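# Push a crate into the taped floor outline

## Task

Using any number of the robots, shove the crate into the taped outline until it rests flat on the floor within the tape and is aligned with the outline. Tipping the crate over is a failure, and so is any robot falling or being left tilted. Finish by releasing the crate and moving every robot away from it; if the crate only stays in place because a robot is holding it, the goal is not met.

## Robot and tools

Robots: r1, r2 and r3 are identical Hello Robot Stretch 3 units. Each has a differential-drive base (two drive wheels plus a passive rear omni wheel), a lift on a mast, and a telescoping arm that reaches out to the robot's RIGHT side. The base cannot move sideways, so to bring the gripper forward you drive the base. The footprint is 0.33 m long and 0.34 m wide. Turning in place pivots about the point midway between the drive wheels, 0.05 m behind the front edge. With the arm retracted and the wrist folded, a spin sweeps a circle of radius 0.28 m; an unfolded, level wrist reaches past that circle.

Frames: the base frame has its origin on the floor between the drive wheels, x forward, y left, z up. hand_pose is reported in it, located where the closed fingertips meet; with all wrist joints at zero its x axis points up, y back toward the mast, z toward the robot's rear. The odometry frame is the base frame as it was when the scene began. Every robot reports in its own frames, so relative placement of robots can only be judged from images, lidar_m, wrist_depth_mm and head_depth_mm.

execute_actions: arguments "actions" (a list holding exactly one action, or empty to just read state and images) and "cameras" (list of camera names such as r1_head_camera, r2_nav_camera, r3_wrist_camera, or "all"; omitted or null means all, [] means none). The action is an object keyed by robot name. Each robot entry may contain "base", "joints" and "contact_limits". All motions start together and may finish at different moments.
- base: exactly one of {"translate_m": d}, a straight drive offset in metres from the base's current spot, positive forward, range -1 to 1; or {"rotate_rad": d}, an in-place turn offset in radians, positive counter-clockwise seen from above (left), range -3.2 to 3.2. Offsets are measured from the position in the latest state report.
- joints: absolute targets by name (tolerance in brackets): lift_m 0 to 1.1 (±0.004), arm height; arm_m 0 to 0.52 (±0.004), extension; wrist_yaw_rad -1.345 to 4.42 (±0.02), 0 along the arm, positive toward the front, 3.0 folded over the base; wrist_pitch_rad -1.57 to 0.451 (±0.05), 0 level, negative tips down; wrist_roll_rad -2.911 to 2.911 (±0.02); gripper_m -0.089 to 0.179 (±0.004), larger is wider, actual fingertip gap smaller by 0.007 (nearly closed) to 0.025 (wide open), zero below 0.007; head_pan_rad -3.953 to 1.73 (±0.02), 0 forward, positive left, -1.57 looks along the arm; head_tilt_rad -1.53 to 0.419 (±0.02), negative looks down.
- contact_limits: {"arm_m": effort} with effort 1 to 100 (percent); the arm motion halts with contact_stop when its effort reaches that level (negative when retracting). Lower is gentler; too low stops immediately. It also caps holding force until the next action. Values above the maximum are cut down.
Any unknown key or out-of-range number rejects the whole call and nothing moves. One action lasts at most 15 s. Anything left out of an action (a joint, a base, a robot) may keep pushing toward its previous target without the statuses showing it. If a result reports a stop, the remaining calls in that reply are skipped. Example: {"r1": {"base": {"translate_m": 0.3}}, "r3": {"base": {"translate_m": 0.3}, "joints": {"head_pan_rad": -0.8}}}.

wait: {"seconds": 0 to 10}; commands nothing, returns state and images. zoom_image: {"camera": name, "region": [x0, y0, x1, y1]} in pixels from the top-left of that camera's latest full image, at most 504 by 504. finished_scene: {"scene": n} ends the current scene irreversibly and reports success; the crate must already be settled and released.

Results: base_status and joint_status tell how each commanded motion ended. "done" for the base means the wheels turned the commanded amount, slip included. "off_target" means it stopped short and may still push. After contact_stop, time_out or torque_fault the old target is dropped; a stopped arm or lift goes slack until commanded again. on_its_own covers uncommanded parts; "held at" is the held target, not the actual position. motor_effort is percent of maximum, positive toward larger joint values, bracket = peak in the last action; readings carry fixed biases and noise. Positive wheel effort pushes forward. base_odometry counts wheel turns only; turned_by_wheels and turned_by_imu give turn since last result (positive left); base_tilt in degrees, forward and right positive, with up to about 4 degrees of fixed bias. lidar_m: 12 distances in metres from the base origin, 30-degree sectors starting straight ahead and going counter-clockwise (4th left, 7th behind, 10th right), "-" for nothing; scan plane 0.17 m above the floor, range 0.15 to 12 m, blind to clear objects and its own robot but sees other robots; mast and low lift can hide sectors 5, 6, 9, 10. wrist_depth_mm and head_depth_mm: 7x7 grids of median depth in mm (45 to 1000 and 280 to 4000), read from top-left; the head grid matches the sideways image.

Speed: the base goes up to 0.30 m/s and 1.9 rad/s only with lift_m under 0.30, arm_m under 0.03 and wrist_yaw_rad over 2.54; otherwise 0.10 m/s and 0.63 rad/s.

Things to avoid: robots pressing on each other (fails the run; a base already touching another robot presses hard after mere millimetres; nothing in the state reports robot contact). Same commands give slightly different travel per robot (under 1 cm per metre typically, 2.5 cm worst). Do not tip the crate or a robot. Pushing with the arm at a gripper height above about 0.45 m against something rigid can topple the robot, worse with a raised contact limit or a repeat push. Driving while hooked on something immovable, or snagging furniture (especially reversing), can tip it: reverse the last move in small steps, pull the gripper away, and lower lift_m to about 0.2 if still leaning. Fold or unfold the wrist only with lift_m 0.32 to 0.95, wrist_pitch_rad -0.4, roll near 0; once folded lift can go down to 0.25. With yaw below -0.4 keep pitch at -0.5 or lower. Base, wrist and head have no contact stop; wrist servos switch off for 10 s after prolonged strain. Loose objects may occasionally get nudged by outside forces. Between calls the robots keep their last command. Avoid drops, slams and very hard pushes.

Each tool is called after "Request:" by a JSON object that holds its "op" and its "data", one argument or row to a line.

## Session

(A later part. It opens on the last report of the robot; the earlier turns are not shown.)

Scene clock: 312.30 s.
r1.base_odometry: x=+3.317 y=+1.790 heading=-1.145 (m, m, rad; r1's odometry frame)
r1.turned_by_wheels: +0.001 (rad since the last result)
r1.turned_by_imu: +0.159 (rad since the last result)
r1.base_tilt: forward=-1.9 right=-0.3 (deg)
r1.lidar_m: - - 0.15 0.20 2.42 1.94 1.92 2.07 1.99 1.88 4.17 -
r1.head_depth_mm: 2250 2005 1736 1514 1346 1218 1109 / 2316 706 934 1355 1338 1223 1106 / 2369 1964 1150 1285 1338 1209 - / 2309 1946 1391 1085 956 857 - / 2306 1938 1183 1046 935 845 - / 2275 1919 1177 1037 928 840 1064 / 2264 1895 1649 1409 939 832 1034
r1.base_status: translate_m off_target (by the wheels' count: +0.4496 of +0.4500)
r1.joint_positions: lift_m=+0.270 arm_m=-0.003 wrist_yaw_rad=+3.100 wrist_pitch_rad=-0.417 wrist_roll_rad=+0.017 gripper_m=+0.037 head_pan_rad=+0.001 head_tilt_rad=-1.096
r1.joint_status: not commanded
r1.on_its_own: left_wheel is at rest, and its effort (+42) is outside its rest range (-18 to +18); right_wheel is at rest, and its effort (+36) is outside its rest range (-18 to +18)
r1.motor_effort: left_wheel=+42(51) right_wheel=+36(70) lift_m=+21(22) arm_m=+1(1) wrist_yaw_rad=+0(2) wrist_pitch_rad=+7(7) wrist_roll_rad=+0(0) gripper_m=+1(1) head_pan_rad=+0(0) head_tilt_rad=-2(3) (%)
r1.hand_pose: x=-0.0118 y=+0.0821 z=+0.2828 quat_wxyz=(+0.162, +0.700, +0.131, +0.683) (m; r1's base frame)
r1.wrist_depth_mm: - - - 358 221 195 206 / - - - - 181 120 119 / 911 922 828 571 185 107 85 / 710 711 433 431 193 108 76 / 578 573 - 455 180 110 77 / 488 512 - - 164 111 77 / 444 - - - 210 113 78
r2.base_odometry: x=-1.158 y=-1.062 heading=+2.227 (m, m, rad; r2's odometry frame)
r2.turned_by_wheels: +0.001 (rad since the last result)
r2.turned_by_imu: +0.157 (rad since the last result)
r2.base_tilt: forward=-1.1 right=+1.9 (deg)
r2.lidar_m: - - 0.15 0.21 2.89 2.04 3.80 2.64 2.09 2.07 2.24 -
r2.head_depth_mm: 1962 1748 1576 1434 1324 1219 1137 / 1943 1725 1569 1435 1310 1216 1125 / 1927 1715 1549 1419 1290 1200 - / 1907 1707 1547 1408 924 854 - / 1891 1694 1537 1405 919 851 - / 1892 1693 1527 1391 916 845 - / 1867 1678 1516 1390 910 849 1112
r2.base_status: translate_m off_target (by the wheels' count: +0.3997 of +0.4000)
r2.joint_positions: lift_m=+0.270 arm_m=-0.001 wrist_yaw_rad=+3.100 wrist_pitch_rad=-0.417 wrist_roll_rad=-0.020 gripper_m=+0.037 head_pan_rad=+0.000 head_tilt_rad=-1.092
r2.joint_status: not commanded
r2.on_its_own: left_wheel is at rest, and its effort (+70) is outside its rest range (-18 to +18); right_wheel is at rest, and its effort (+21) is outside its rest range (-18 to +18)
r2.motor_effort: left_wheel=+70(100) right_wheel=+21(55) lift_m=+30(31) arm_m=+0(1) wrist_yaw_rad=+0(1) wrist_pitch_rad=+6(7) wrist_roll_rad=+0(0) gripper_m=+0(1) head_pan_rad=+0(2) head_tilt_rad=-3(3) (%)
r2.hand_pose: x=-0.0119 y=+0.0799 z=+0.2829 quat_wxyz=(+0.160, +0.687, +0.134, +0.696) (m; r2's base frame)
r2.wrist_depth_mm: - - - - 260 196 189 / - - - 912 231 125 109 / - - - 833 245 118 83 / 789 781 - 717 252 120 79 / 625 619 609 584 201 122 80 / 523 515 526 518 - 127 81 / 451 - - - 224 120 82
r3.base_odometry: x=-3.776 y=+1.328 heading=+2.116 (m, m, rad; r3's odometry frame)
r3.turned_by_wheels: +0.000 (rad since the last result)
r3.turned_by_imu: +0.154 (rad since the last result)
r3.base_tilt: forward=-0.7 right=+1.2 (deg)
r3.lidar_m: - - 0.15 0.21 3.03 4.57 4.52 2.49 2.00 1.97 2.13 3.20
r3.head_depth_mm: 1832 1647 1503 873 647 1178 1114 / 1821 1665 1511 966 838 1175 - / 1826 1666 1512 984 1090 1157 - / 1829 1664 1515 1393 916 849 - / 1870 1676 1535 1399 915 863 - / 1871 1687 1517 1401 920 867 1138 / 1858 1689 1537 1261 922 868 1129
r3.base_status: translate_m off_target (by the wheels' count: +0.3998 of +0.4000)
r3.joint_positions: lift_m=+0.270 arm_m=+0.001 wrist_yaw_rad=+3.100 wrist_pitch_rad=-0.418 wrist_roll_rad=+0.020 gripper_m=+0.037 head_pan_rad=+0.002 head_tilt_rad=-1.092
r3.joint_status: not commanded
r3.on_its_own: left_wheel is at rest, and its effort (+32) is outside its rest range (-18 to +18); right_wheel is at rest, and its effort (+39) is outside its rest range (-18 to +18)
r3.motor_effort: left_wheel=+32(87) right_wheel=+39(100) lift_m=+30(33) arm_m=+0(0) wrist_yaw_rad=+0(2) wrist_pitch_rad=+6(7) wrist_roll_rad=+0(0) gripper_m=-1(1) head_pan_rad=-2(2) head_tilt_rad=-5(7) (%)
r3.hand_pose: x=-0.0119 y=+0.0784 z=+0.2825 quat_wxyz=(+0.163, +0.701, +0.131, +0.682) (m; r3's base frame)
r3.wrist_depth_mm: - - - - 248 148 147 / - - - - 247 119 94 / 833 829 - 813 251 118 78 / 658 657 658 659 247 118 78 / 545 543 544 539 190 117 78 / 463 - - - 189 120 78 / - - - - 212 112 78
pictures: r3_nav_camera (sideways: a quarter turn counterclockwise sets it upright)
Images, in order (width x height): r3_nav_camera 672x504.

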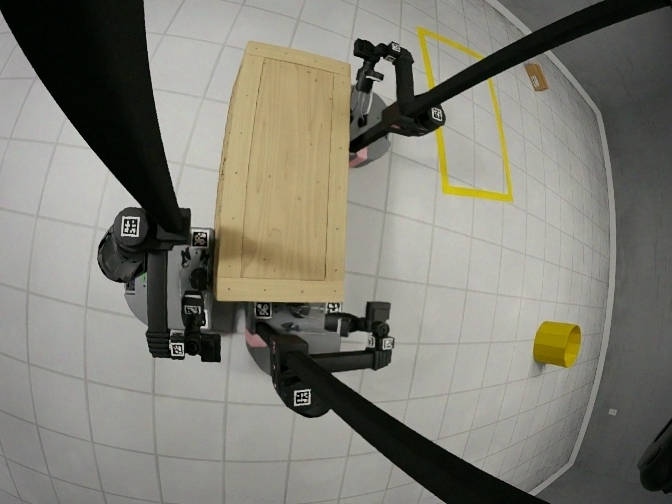

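Request:
{"op": "execute_actions", "data": {
  "actions": [
    {"r1":{"base":{"translate_m":-0.4}},"r2":{"base":{"translate_m":-0.02}},"r3":{"base":{"translate_m":-0.02}}}
  ],
  "cameras": ["r1_nav_camera","r2_nav_camera","r3_nav_camera"]
}}

Scene clock: 325.47 s.
r1.base_odometry: x=+3.152 y=+2.154 heading=-1.145 (m, m, rad; r1's odometry frame)
r1.turned_by_wheels: +0.000 (rad since the last result)
r1.turned_by_imu: +0.001 (rad since the last result)
r1.base_tilt: forward=-2.0 right=-0.4 (deg)
r1.lidar_m: 0.45 0.47 4.99 4.22 1.96 1.54 1.52 1.64 2.44 1.85 4.13 3.28
r1.head_depth_mm: 2412 2003 1727 1522 1356 1225 1105 / 2265 1618 1638 1505 1344 1206 1103 / 2358 1292 1513 1500 1337 1205 - / 2318 1877 1240 1081 1285 1198 - / 2282 1367 1184 1043 1258 1195 - / 2288 1379 1174 1039 1250 1183 1105 / 2267 1908 1667 1207 1160 1180 1084
r1.base_status: done
r1.joint_positions: lift_m=+0.270 arm_m=-0.003 wrist_yaw_rad=+3.100 wrist_pitch_rad=-0.417 wrist_roll_rad=+0.017 gripper_m=+0.037 head_pan_rad=+0.001 head_tilt_rad=-1.096
r1.joint_status: not commanded
r1.motor_effort: left_wheel=+0(28) right_wheel=+0(27) lift_m=+22(22) arm_m=+1(0) wrist_yaw_rad=+1(1) wrist_pitch_rad=+7(7) wrist_roll_rad=+0(0) gripper_m=+0(0) head_pan_rad=+0(0) head_tilt_rad=-2(3) (%)
r1.hand_pose: x=-0.0118 y=+0.0821 z=+0.2828 quat_wxyz=(+0.162, +0.700, +0.131, +0.683) (m; r1's base frame)
r1.wrist_depth_mm: - - - - - - - / - - - - - - - / 936 906 890 944 929 588 557 / 717 707 717 729 709 541 495 / 591 595 - 597 609 551 524 / 500 510 - - 519 504 487 / 441 - - - 430 433 431
r2.base_odometry: x=-1.146 y=-1.078 heading=+2.227 (m, m, rad; r2's odometry frame)
r2.turned_by_wheels: +0.000 (rad since the last result)
r2.turned_by_imu: -0.001 (rad since the last result)
r2.base_tilt: forward=-1.1 right=+1.8 (deg)
r2.lidar_m: - - 0.15 0.29 2.89 2.01 3.77 2.63 2.10 2.07 2.24 -
r2.head_depth_mm: 1952 1732 1571 1430 1321 1220 1139 / 1939 1727 1560 1435 1308 1210 1126 / 1910 1726 1564 1427 1294 1197 - / 1899 1710 1543 1412 923 862 - / 1895 1685 1529 1401 919 858 - / 1869 1682 1531 1396 913 856 - / 1874 1673 1515 1390 910 851 1112
r2.base_status: done
r2.joint_positions: lift_m=+0.270 arm_m=-0.001 wrist_yaw_rad=+3.100 wrist_pitch_rad=-0.417 wrist_roll_rad=-0.020 gripper_m=+0.037 head_pan_rad=+0.000 head_tilt_rad=-1.092
r2.joint_status: not commanded
r2.motor_effort: left_wheel=+0(48) right_wheel=+0(15) lift_m=+30(30) arm_m=-1(1) wrist_yaw_rad=+0(0) wrist_pitch_rad=+6(6) wrist_roll_rad=+0(0) gripper_m=+0(1) head_pan_rad=+0(0) head_tilt_rad=-3(3) (%)
r2.hand_pose: x=-0.0119 y=+0.0799 z=+0.2829 quat_wxyz=(+0.160, +0.687, +0.134, +0.696) (m; r2's base frame)
r2.wrist_depth_mm: - - - - 295 193 185 / - - - - 301 151 112 / - - - 958 315 153 102 / 797 763 - 735 326 156 103 / 629 609 607 586 258 162 104 / 522 515 521 517 - 164 105 / 452 - - - 285 154 108
r3.base_odometry: x=-3.766 y=+1.311 heading=+2.116 (m, m, rad; r3's odometry frame)
r3.turned_by_wheels: +0.000 (rad since the last result)
r3.turned_by_imu: +0.000 (rad since the last result)
r3.base_tilt: forward=-0.7 right=+1.3 (deg)
r3.lidar_m: - - 0.15 0.29 3.02 4.56 4.50 2.48 1.99 1.96 0.58 3.21
r3.head_depth_mm: 1829 1649 1506 1382 1283 1190 1114 / 1823 1653 1498 1387 1284 1194 - / 1838 1663 1511 1392 1251 1187 - / 1830 1671 1518 1394 915 858 - / 1841 1662 1520 1391 918 873 - / 1867 1672 1527 1401 920 873 1143 / 1866 1683 1519 995 921 875 1128
r3.base_status: done
r3.joint_positions: lift_m=+0.270 arm_m=+0.001 wrist_yaw_rad=+3.100 wrist_pitch_rad=-0.418 wrist_roll_rad=+0.020 gripper_m=+0.037 head_pan_rad=+0.002 head_tilt_rad=-1.092
r3.joint_status: not commanded
r3.motor_effort: left_wheel=+0(20) right_wheel=+1(25) lift_m=+31(30) arm_m=+0(0) wrist_yaw_rad=-1(0) wrist_pitch_rad=+6(6) wrist_roll_rad=+0(0) gripper_m=+0(0) head_pan_rad=-1(2) head_tilt_rad=-5(6) (%)
r3.hand_pose: x=-0.0119 y=+0.0784 z=+0.2825 quat_wxyz=(+0.163, +0.701, +0.131, +0.682) (m; r3's base frame)
r3.wrist_depth_mm: - - - - 323 168 146 / - - - - 328 155 107 / 823 825 - 838 324 154 102 / 654 653 653 651 323 154 102 / 539 541 541 540 246 157 102 / 464 - - - 245 156 101 / - - - - 269 145 101
pictures: r1_nav_camera (sideways: a quarter turn counterclockwise sets it upright), r2_nav_camera (sideways: a quarter turn counterclockwise sets it upright), r3_nav_camera (sideways: a quarter turn counterclockwise sets it upright)
Images, in order (width x height): r1_nav_camera 672x504, r2_nav_camera 672x504, r3_nav_camera 672x504.

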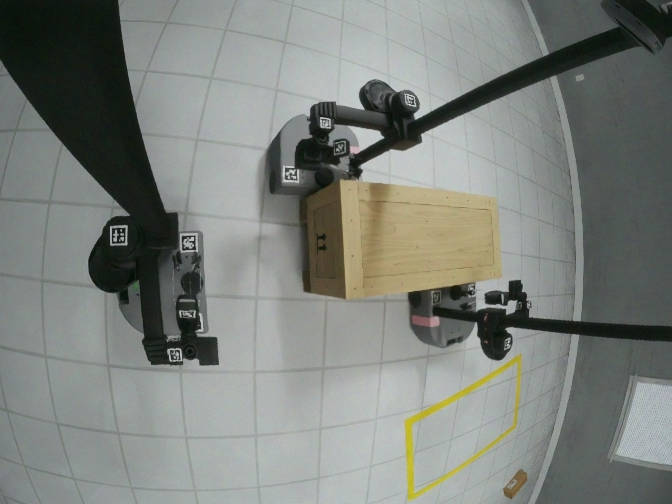

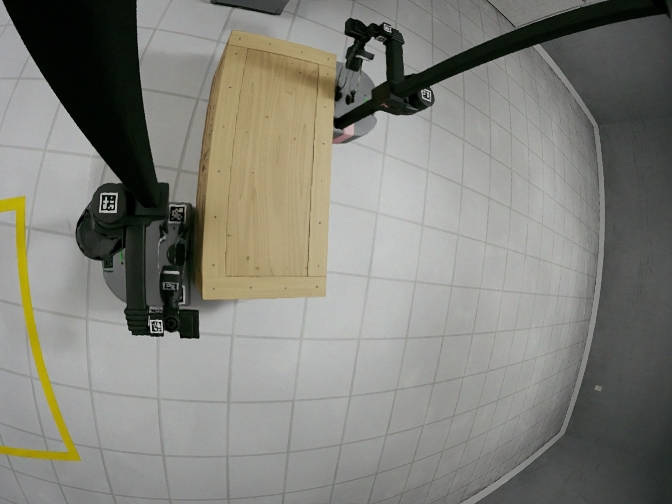

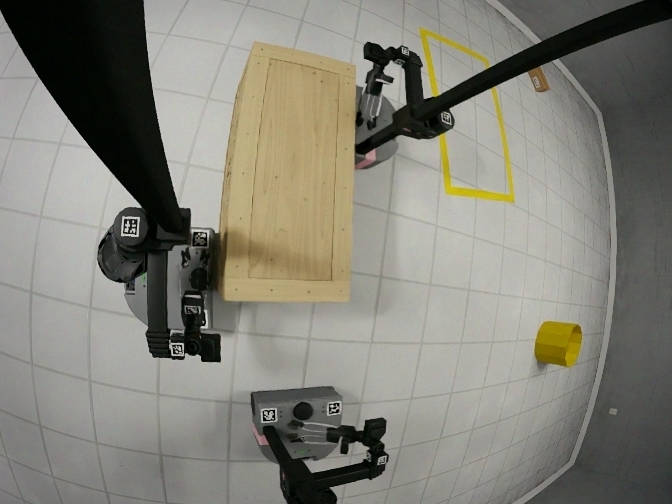

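Request:
{"op": "execute_actions", "data": {
  "actions": [
    {"r1":{"base":{"rotate_rad":1.3}},"r2":{"base":{"translate_m":1.0}},"r3":{"base":{"translate_m":1.0}}}
  ],
  "cameras": ["r1_nav_camera","r2_nav_camera","r3_nav_camera"]
}}

Scene clock: 338.53 s.
r1.base_odometry: x=+3.152 y=+2.154 heading=+0.155 (m, m, rad; r1's odometry frame)
r1.turned_by_wheels: +1.300 (rad since the last result)
r1.turned_by_imu: +1.305 (rad since the last result)
r1.base_tilt: forward=-1.8 right=-0.2 (deg)
r1.lidar_m: 4.92 2.60 1.68 1.52 1.53 1.87 1.86 1.84 3.58 0.47 0.45 0.50
r1.head_depth_mm: 2414 2000 1714 927 1057 1054 1107 / 2377 2004 1722 1470 858 1178 1108 / 2320 1961 1694 1495 1203 1203 - / 2291 1950 1693 1482 1329 1200 - / 2306 1948 1675 1479 1330 1194 - / 2298 1919 1672 1460 1313 1180 1102 / 2252 1889 1648 1460 1307 1178 1077
r1.base_status: done
r1.joint_positions: lift_m=+0.270 arm_m=-0.003 wrist_yaw_rad=+3.100 wrist_pitch_rad=-0.417 wrist_roll_rad=+0.017 gripper_m=+0.037 head_pan_rad=+0.001 head_tilt_rad=-1.096
r1.joint_status: not commanded
r1.motor_effort: left_wheel=-1(7) right_wheel=+3(11) lift_m=+22(21) arm_m=+0(1) wrist_yaw_rad=+1(0) wrist_pitch_rad=+7(7) wrist_roll_rad=+0(0) gripper_m=+0(1) head_pan_rad=-1(0) head_tilt_rad=-2(2) (%)
r1.hand_pose: x=-0.0118 y=+0.0821 z=+0.2828 quat_wxyz=(+0.162, +0.700, +0.131, +0.683) (m; r1's base frame)
r1.wrist_depth_mm: - - - - - - - / - - - - - - - / 959 901 929 928 929 920 932 / 709 700 719 726 714 724 725 / 586 579 - 594 609 595 597 / 498 525 - - 515 494 495 / 446 - - - 429 431 431
r2.base_odometry: x=-1.759 y=-0.288 heading=+2.227 (m, m, rad; r2's odometry frame)
r2.turned_by_wheels: +0.000 (rad since the last result)
r2.turned_by_imu: +0.216 (rad since the last result)
r2.base_tilt: forward=-1.2 right=+1.9 (deg)
r2.lidar_m: - - 0.15 0.21 2.08 2.06 3.67 2.31 2.06 2.07 2.51 -
r2.head_depth_mm: 1949 1748 1570 1439 1320 1220 1129 / 1940 1730 1562 1430 1312 1215 1127 / 1928 1711 1557 1423 948 875 - / 1906 1707 1541 1417 922 855 - / 1897 1690 1528 1406 918 850 - / 1880 1687 1522 1395 914 850 - / 1873 1667 1517 1380 909 852 1116
r2.base_status: translate_m off_target (by the wheels' count: +0.9997 of +1.0000)
r2.joint_positions: lift_m=+0.270 arm_m=-0.001 wrist_yaw_rad=+3.100 wrist_pitch_rad=-0.418 wrist_roll_rad=-0.020 gripper_m=+0.037 head_pan_rad=+0.002 head_tilt_rad=-1.092
r2.joint_status: not commanded
r2.on_its_own: left_wheel is at rest, and its effort (+51) is outside its rest range (-18 to +18); right_wheel is at rest, and its effort (+19) is outside its rest range (-18 to +18)
r2.motor_effort: left_wheel=+51(100) right_wheel=+19(53) lift_m=+35(36) arm_m=+0(1) wrist_yaw_rad=+0(2) wrist_pitch_rad=+7(7) wrist_roll_rad=+0(0) gripper_m=-1(1) head_pan_rad=-1(1) head_tilt_rad=-4(3) (%)
r2.hand_pose: x=-0.0119 y=+0.0799 z=+0.2826 quat_wxyz=(+0.160, +0.687, +0.134, +0.696) (m; r2's base frame)
r2.wrist_depth_mm: - - - - 259 194 187 / - - - - 232 125 108 / - - - 948 245 118 83 / 788 762 - 717 253 120 79 / 628 616 608 584 200 122 80 / 522 514 516 520 - 127 81 / 456 - - - 212 120 82
r3.base_odometry: x=-4.286 y=+2.164 heading=+2.117 (m, m, rad; r3's odometry frame)
r3.turned_by_wheels: +0.001 (rad since the last result)
r3.turned_by_imu: +0.212 (rad since the last result)
r3.base_tilt: forward=-0.7 right=+1.3 (deg)
r3.lidar_m: - - 0.15 0.21 3.41 4.64 3.49 2.18 1.96 0.49 0.49 -
r3.head_depth_mm: 1821 1654 1503 1382 1269 1184 1109 / 1829 1660 1510 1381 1277 1193 - / 1843 1661 1514 1397 1257 1172 - / 1847 1675 1513 1388 914 852 - / 1856 1665 1534 1398 921 862 - / 1856 1685 1528 1404 924 866 1136 / 1856 1680 1527 1229 923 867 1126
r3.base_status: translate_m off_target (by the wheels' count: +0.9997 of +1.0000)
r3.joint_positions: lift_m=+0.270 arm_m=+0.001 wrist_yaw_rad=+3.100 wrist_pitch_rad=-0.419 wrist_roll_rad=+0.020 gripper_m=+0.037 head_pan_rad=+0.003 head_tilt_rad=-1.091
r3.joint_status: not commanded
r3.on_its_own: left_wheel is at rest, and its effort (+46) is outside its rest range (-18 to +18); right_wheel is at rest, and its effort (+40) is outside its rest range (-18 to +18)
r3.motor_effort: left_wheel=+46(82) right_wheel=+40(100) lift_m=+30(33) arm_m=+0(0) wrist_yaw_rad=+0(2) wrist_pitch_rad=+7(7) wrist_roll_rad=+0(0) gripper_m=-1(1) head_pan_rad=-2(3) head_tilt_rad=-5(8) (%)
r3.hand_pose: x=-0.0119 y=+0.0784 z=+0.2825 quat_wxyz=(+0.163, +0.701, +0.131, +0.682) (m; r3's base frame)
r3.wrist_depth_mm: - - - - 248 147 147 / - - - - 246 119 94 / 811 830 - 812 251 118 78 / 666 650 652 658 249 118 78 / 542 544 544 542 190 117 78 / 466 - - - 189 120 78 / - - - - 213 112 78
pictures: r1_nav_camera (sideways: a quarter turn counterclockwise sets it upright), r2_nav_camera (sideways: a quarter turn counterclockwise sets it upright), r3_nav_camera (sideways: a quarter turn counterclockwise sets it upright)
Images, in order (width x height): r1_nav_camera 672x504, r2_nav_camera 672x504, r3_nav_camera 672x504.

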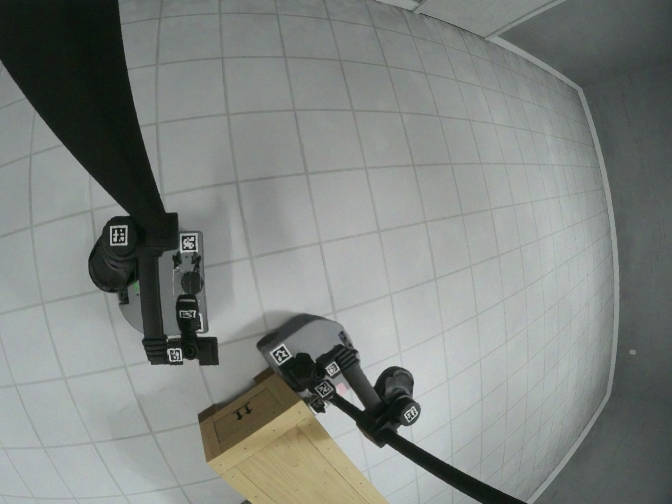

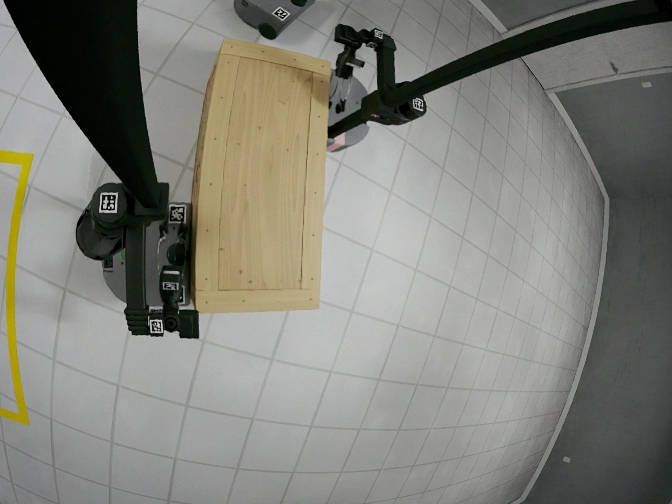

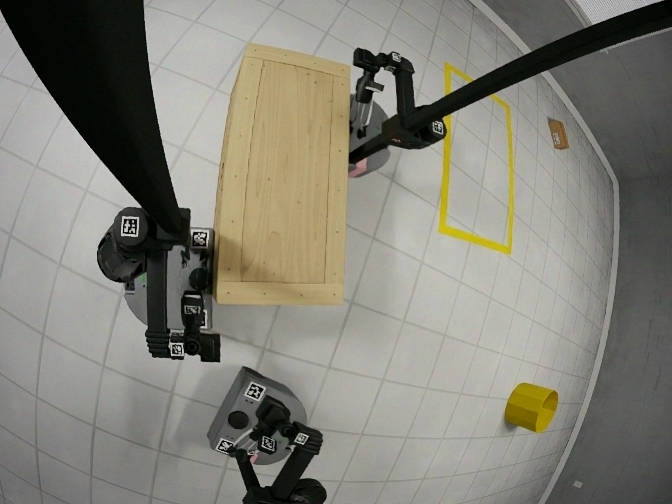

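Request:
{"op": "execute_actions", "data": {
  "actions": [
    {"r1":{"base":{"rotate_rad":0.7}},"r2":{"base":{"translate_m":1.0}},"r3":{"base":{"translate_m":1.0}}}
  ],
  "cameras": ["r1_nav_camera"]
}}

Request:
{"op": "execute_actions", "data": {
  "actions": [
    {"r1":{"base":{"translate_m":0.8}},"r2":{"base":{"translate_m":1.0}},"r3":{"base":{"translate_m":1.0}}}
  ],
  "cameras": ["r1_nav_camera","r2_nav_camera","r3_nav_camera"]
}}

Scene clock: 347.90 s.
r1.base_odometry: x=+3.152 y=+2.154 heading=+0.855 (m, m, rad; r1's odometry frame)
r1.turned_by_wheels: +0.700 (rad since the last result)
r1.turned_by_imu: +0.704 (rad since the last result)
r1.base_tilt: forward=-1.9 right=-0.4 (deg)
r1.lidar_m: 2.13 1.57 1.52 1.59 2.18 1.85 4.01 0.58 0.43 0.43 4.66 4.93
r1.head_depth_mm: 2400 2007 1718 1512 1353 1111 955 / 2402 1990 1725 1504 1336 1211 1018 / 2344 1974 1704 1507 1332 1200 - / 2302 1939 1678 1491 1328 1196 - / 2285 1919 1680 1460 1313 1195 - / 2113 1937 1653 1465 1310 1176 1098 / 1895 1910 1651 1464 1309 1177 1075
r1.base_status: done
r1.joint_positions: lift_m=+0.270 arm_m=-0.003 wrist_yaw_rad=+3.100 wrist_pitch_rad=-0.417 wrist_roll_rad=+0.017 gripper_m=+0.037 head_pan_rad=+0.001 head_tilt_rad=-1.096
r1.joint_status: not commanded
r1.motor_effort: left_wheel=-1(6) right_wheel=+3(8) lift_m=+21(21) arm_m=+1(0) wrist_yaw_rad=+0(0) wrist_pitch_rad=+7(7) wrist_roll_rad=+0(0) gripper_m=+0(1) head_pan_rad=+0(0) head_tilt_rad=-1(2) (%)
r1.hand_pose: x=-0.0118 y=+0.0821 z=+0.2828 quat_wxyz=(+0.162, +0.700, +0.131, +0.683) (m; r1's base frame)
r1.wrist_depth_mm: - - - - - - - / - - - - - - - / 905 898 925 940 923 910 912 / 709 738 708 722 724 718 712 / 577 596 - 585 608 595 603 / 502 506 - - 511 503 505 / 450 - - - 430 435 440
r2.base_odometry: x=-2.372 y=+0.502 heading=+2.228 (m, m, rad; r2's odometry frame)
r2.turned_by_wheels: +0.001 (rad since the last result)
r2.turned_by_imu: +0.171 (rad since the last result)
r2.base_tilt: forward=-1.2 right=+1.9 (deg)
r2.lidar_m: - - 0.15 0.21 2.11 3.85 2.94 2.12 2.03 2.09 2.83 -
r2.head_depth_mm: 1958 1751 1573 1436 1322 1224 1139 / 1940 1728 1568 1429 1314 1217 1131 / 1928 1715 1558 1420 952 875 - / 1925 1713 1548 1410 923 857 - / 1892 1702 1538 1405 917 852 - / 1891 1690 1532 1397 915 846 - / 1860 1672 1522 1386 909 842 1117
r2.base_status: translate_m off_target (by the wheels' count: +0.9998 of +1.0000)
r2.joint_positions: lift_m=+0.270 arm_m=-0.001 wrist_yaw_rad=+3.100 wrist_pitch_rad=-0.417 wrist_roll_rad=-0.020 gripper_m=+0.037 head_pan_rad=+0.001 head_tilt_rad=-1.092
r2.joint_status: not commanded
r2.on_its_own: left_wheel is at rest, and its effort (+57) is outside its rest range (-18 to +18)
r2.motor_effort: left_wheel=+57(100) right_wheel=+5(55) lift_m=+35(36) arm_m=+0(0) wrist_yaw_rad=+0(1) wrist_pitch_rad=+6(7) wrist_roll_rad=+0(0) gripper_m=-1(1) head_pan_rad=+0(0) head_tilt_rad=-3(4) (%)
r2.hand_pose: x=-0.0119 y=+0.0799 z=+0.2828 quat_wxyz=(+0.160, +0.687, +0.134, +0.696) (m; r2's base frame)
r2.wrist_depth_mm: - - - - 258 196 188 / - - - - 232 126 109 / - - - 952 244 118 83 / 786 774 - 732 252 120 80 / 631 615 601 584 201 122 80 / 522 516 526 514 - 127 81 / 449 - - - 225 120 82
r3.base_odometry: x=-4.808 y=+3.017 heading=+2.117 (m, m, rad; r3's odometry frame)
r3.turned_by_wheels: +0.000 (rad since the last result)
r3.turned_by_imu: +0.168 (rad since the last result)
r3.base_tilt: forward=-0.7 right=+1.2 (deg)
r3.lidar_m: - - 0.15 0.21 3.92 4.74 2.82 2.05 1.96 0.45 2.75 -
r3.head_depth_mm: 1825 1658 1508 1381 1274 1182 1081 / 1819 1655 1509 1387 1275 1189 - / 1849 1656 1508 1395 942 1170 - / 1848 1667 1511 1394 914 850 - / 1852 1688 1524 1393 916 865 - / 1847 1684 1530 1405 918 863 1134 / 1863 1679 1522 1209 923 865 1125
r3.base_status: translate_m off_target (by the wheels' count: +0.9997 of +1.0000)
r3.joint_positions: lift_m=+0.270 arm_m=+0.001 wrist_yaw_rad=+3.100 wrist_pitch_rad=-0.419 wrist_roll_rad=+0.020 gripper_m=+0.037 head_pan_rad=+0.003 head_tilt_rad=-1.091
r3.joint_status: not commanded
r3.on_its_own: left_wheel is at rest, and its effort (+42) is outside its rest range (-18 to +18); right_wheel is at rest, and its effort (+45) is outside its rest range (-18 to +18)
r3.motor_effort: left_wheel=+42(79) right_wheel=+45(100) lift_m=+30(34) arm_m=+0(0) wrist_yaw_rad=+0(3) wrist_pitch_rad=+7(7) wrist_roll_rad=+0(0) gripper_m=+0(0) head_pan_rad=-2(2) head_tilt_rad=-6(7) (%)
r3.hand_pose: x=-0.0119 y=+0.0783 z=+0.2824 quat_wxyz=(+0.163, +0.701, +0.131, +0.682) (m; r3's base frame)
r3.wrist_depth_mm: - - - - 248 147 147 / - - - - 245 119 94 / 817 838 - 829 250 118 78 / 653 658 651 660 248 118 78 / 546 545 541 545 191 118 78 / 465 - - - 189 120 78 / - - - - 212 112 78
pictures: r1_nav_camera (sideways: a quarter turn counterclockwise sets it upright)
Images, in order (width x height): r1_nav_camera 672x504.

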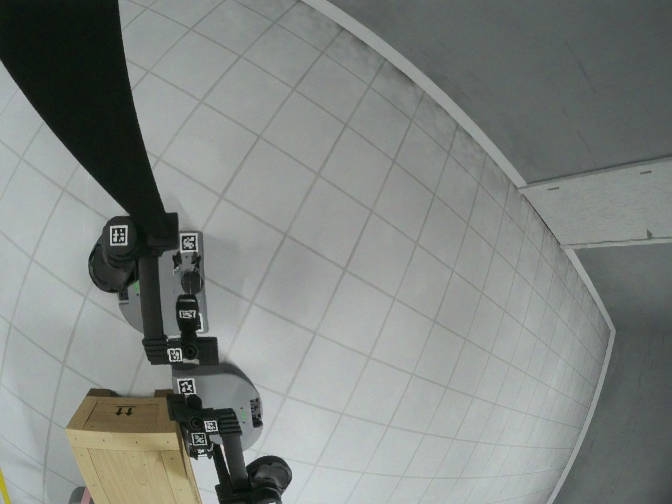

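Scene clock: 353.80 s.
r1.base_odometry: x=+3.677 y=+2.758 heading=+0.855 (m, m, rad; r1's odometry frame)
r1.turned_by_wheels: +0.000 (rad since the last result)
r1.turned_by_imu: +0.003 (rad since the last result)
r1.base_tilt: forward=-2.1 right=-0.5 (deg)
r1.lidar_m: 1.53 1.15 1.11 1.16 1.60 2.61 2.65 0.97 1.32 3.80 4.39 4.17
r1.head_depth_mm: 2404 1992 1724 1520 1356 1221 1109 / 2374 1996 1724 1508 1340 1209 1099 / 2365 1983 1689 1503 1333 1199 - / 2154 1947 1688 1482 1326 1193 - / 1802 1937 1675 1479 1320 1196 - / 1537 1786 1671 1466 1320 1185 1105 / 1345 1546 1628 1468 1303 1182 1076
r1.base_status: done
r1.joint_positions: lift_m=+0.270 arm_m=-0.003 wrist_yaw_rad=+3.100 wrist_pitch_rad=-0.417 wrist_roll_rad=+0.017 gripper_m=+0.037 head_pan_rad=+0.001 head_tilt_rad=-1.096
r1.joint_status: not commanded
r1.motor_effort: left_wheel=-1(5) right_wheel=+3(10) lift_m=+22(21) arm_m=+0(0) wrist_yaw_rad=+1(0) wrist_pitch_rad=+7(7) wrist_roll_rad=+0(0) gripper_m=+0(1) head_pan_rad=+0(0) head_tilt_rad=-2(2) (%)
r1.hand_pose: x=-0.0118 y=+0.0821 z=+0.2828 quat_wxyz=(+0.162, +0.700, +0.131, +0.683) (m; r1's base frame)
r1.wrist_depth_mm: - - - - - 943 896 / - - - - - - 912 / 950 942 922 905 925 897 947 / 728 701 730 707 726 733 730 / 584 589 - 594 623 607 595 / 496 518 - - 509 497 509 / 436 - - - 428 434 433
r2.base_odometry: x=-2.984 y=+1.293 heading=+2.229 (m, m, rad; r2's odometry frame)
r2.turned_by_wheels: +0.000 (rad since the last result)
r2.turned_by_imu: +0.001 (rad since the last result)
r2.base_tilt: forward=-1.1 right=+1.9 (deg)
r2.lidar_m: - - 0.15 0.21 2.11 3.85 2.93 2.12 2.03 2.10 2.84 -
r2.head_depth_mm: 1970 1748 1568 1435 1323 1217 1139 / 1945 1729 1571 1427 1311 1214 1127 / 1932 1723 1555 1419 949 877 - / 1911 1706 1546 1407 923 854 - / 1889 1697 1544 1405 915 850 - / 1877 1688 1522 1398 915 844 - / 1865 1673 1521 1390 908 849 1118
r2.base_status: translate_m off_target (by the wheels' count: +0.9997 of +1.0000)
r2.joint_positions: lift_m=+0.270 arm_m=-0.001 wrist_yaw_rad=+3.100 wrist_pitch_rad=-0.417 wrist_roll_rad=-0.020 gripper_m=+0.037 head_pan_rad=+0.001 head_tilt_rad=-1.092
r2.joint_status: not commanded
r2.on_its_own: left_wheel is at rest, and its effort (+60) is outside its rest range (-18 to +18); right_wheel is at rest, and its effort (+22) is outside its rest range (-18 to +18)
r2.motor_effort: left_wheel=+60(100) right_wheel=+22(29) lift_m=+35(35) arm_m=+0(0) wrist_yaw_rad=+0(0) wrist_pitch_rad=+6(6) wrist_roll_rad=+0(0) gripper_m=+0(0) head_pan_rad=-1(0) head_tilt_rad=-4(3) (%)
r2.hand_pose: x=-0.0119 y=+0.0799 z=+0.2828 quat_wxyz=(+0.160, +0.687, +0.134, +0.696) (m; r2's base frame)
r2.wrist_depth_mm: - - - - 258 196 188 / - - - - 230 126 108 / - - - 954 245 118 83 / 779 775 - 718 251 120 79 / 631 618 603 589 200 122 80 / 520 516 526 515 - 127 81 / 452 - - - 224 120 82
r3.base_odometry: x=-5.328 y=+3.871 heading=+2.118 (m, m, rad; r3's odometry frame)
r3.turned_by_wheels: +0.001 (rad since the last result)
r3.turned_by_imu: -0.001 (rad since the last result)
r3.base_tilt: forward=-0.8 right=+1.3 (deg)
r3.lidar_m: - - 0.15 0.21 3.87 4.71 2.83 0.96 1.98 2.05 2.75 -
r3.head_depth_mm: 1822 1644 1511 1384 1275 1186 1117 / 1831 1662 1505 1385 1278 1192 - / 1833 1661 1519 1388 933 866 - / 1840 1679 1522 1393 918 852 - / 1862 1664 1519 1397 918 863 - / 1873 1666 1518 1396 919 865 1140 / 1866 1687 1529 1189 923 870 1124
r3.base_status: translate_m off_target (by the wheels' count: +0.9997 of +1.0000)
r3.joint_positions: lift_m=+0.270 arm_m=+0.001 wrist_yaw_rad=+3.100 wrist_pitch_rad=-0.419 wrist_roll_rad=+0.020 gripper_m=+0.037 head_pan_rad=+0.003 head_tilt_rad=-1.091
r3.joint_status: not commanded
r3.on_its_own: left_wheel is at rest, and its effort (+41) is outside its rest range (-18 to +18); right_wheel is at rest, and its effort (+36) is outside its rest range (-18 to +18)
r3.motor_effort: left_wheel=+41(75) right_wheel=+36(64) lift_m=+30(30) arm_m=+0(0) wrist_yaw_rad=+0(0) wrist_pitch_rad=+7(7) wrist_roll_rad=+0(0) gripper_m=+0(0) head_pan_rad=-2(2) head_tilt_rad=-5(6) (%)
r3.hand_pose: x=-0.0119 y=+0.0783 z=+0.2824 quat_wxyz=(+0.163, +0.701, +0.131, +0.682) (m; r3's base frame)
r3.wrist_depth_mm: - - - - 245 147 147 / - - - - 245 119 94 / 829 830 - 829 250 119 78 / 652 654 652 651 247 118 78 / 546 545 539 543 190 118 78 / 465 - - - 189 120 78 / - - - - 212 112 78
pictures: r1_nav_camera (sideways: a quarter turn counterclockwise sets it upright), r2_nav_camera (sideways: a quarter turn counterclockwise sets it upright), r3_nav_camera (sideways: a quarter turn counterclockwise sets it upright)
Images, in order (width x height): r1_nav_camera 672x504, r2_nav_camera 672x504, r3_nav_camera 672x504.

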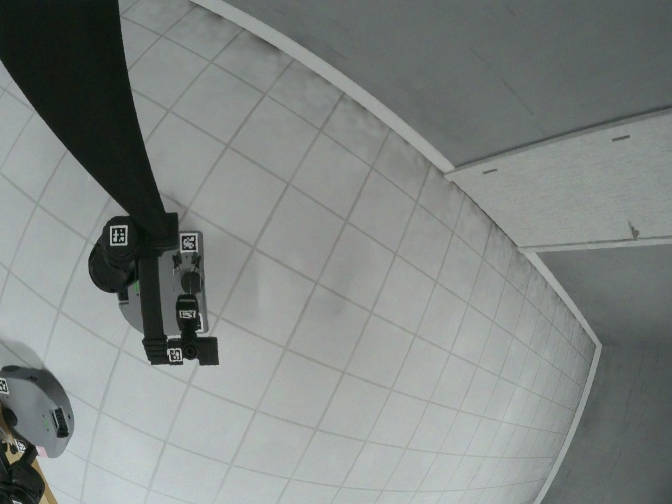

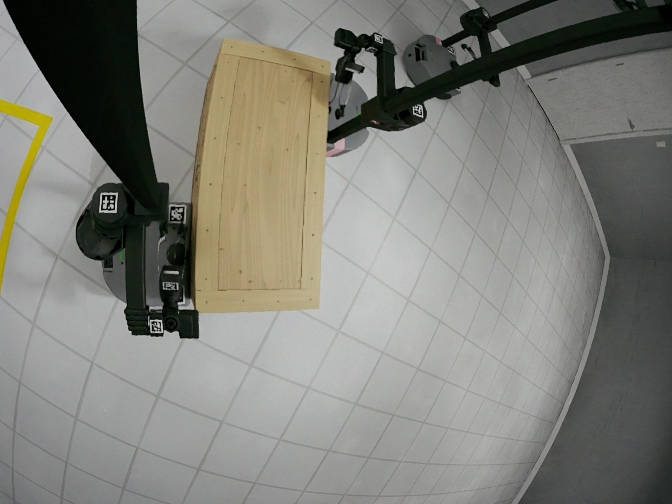

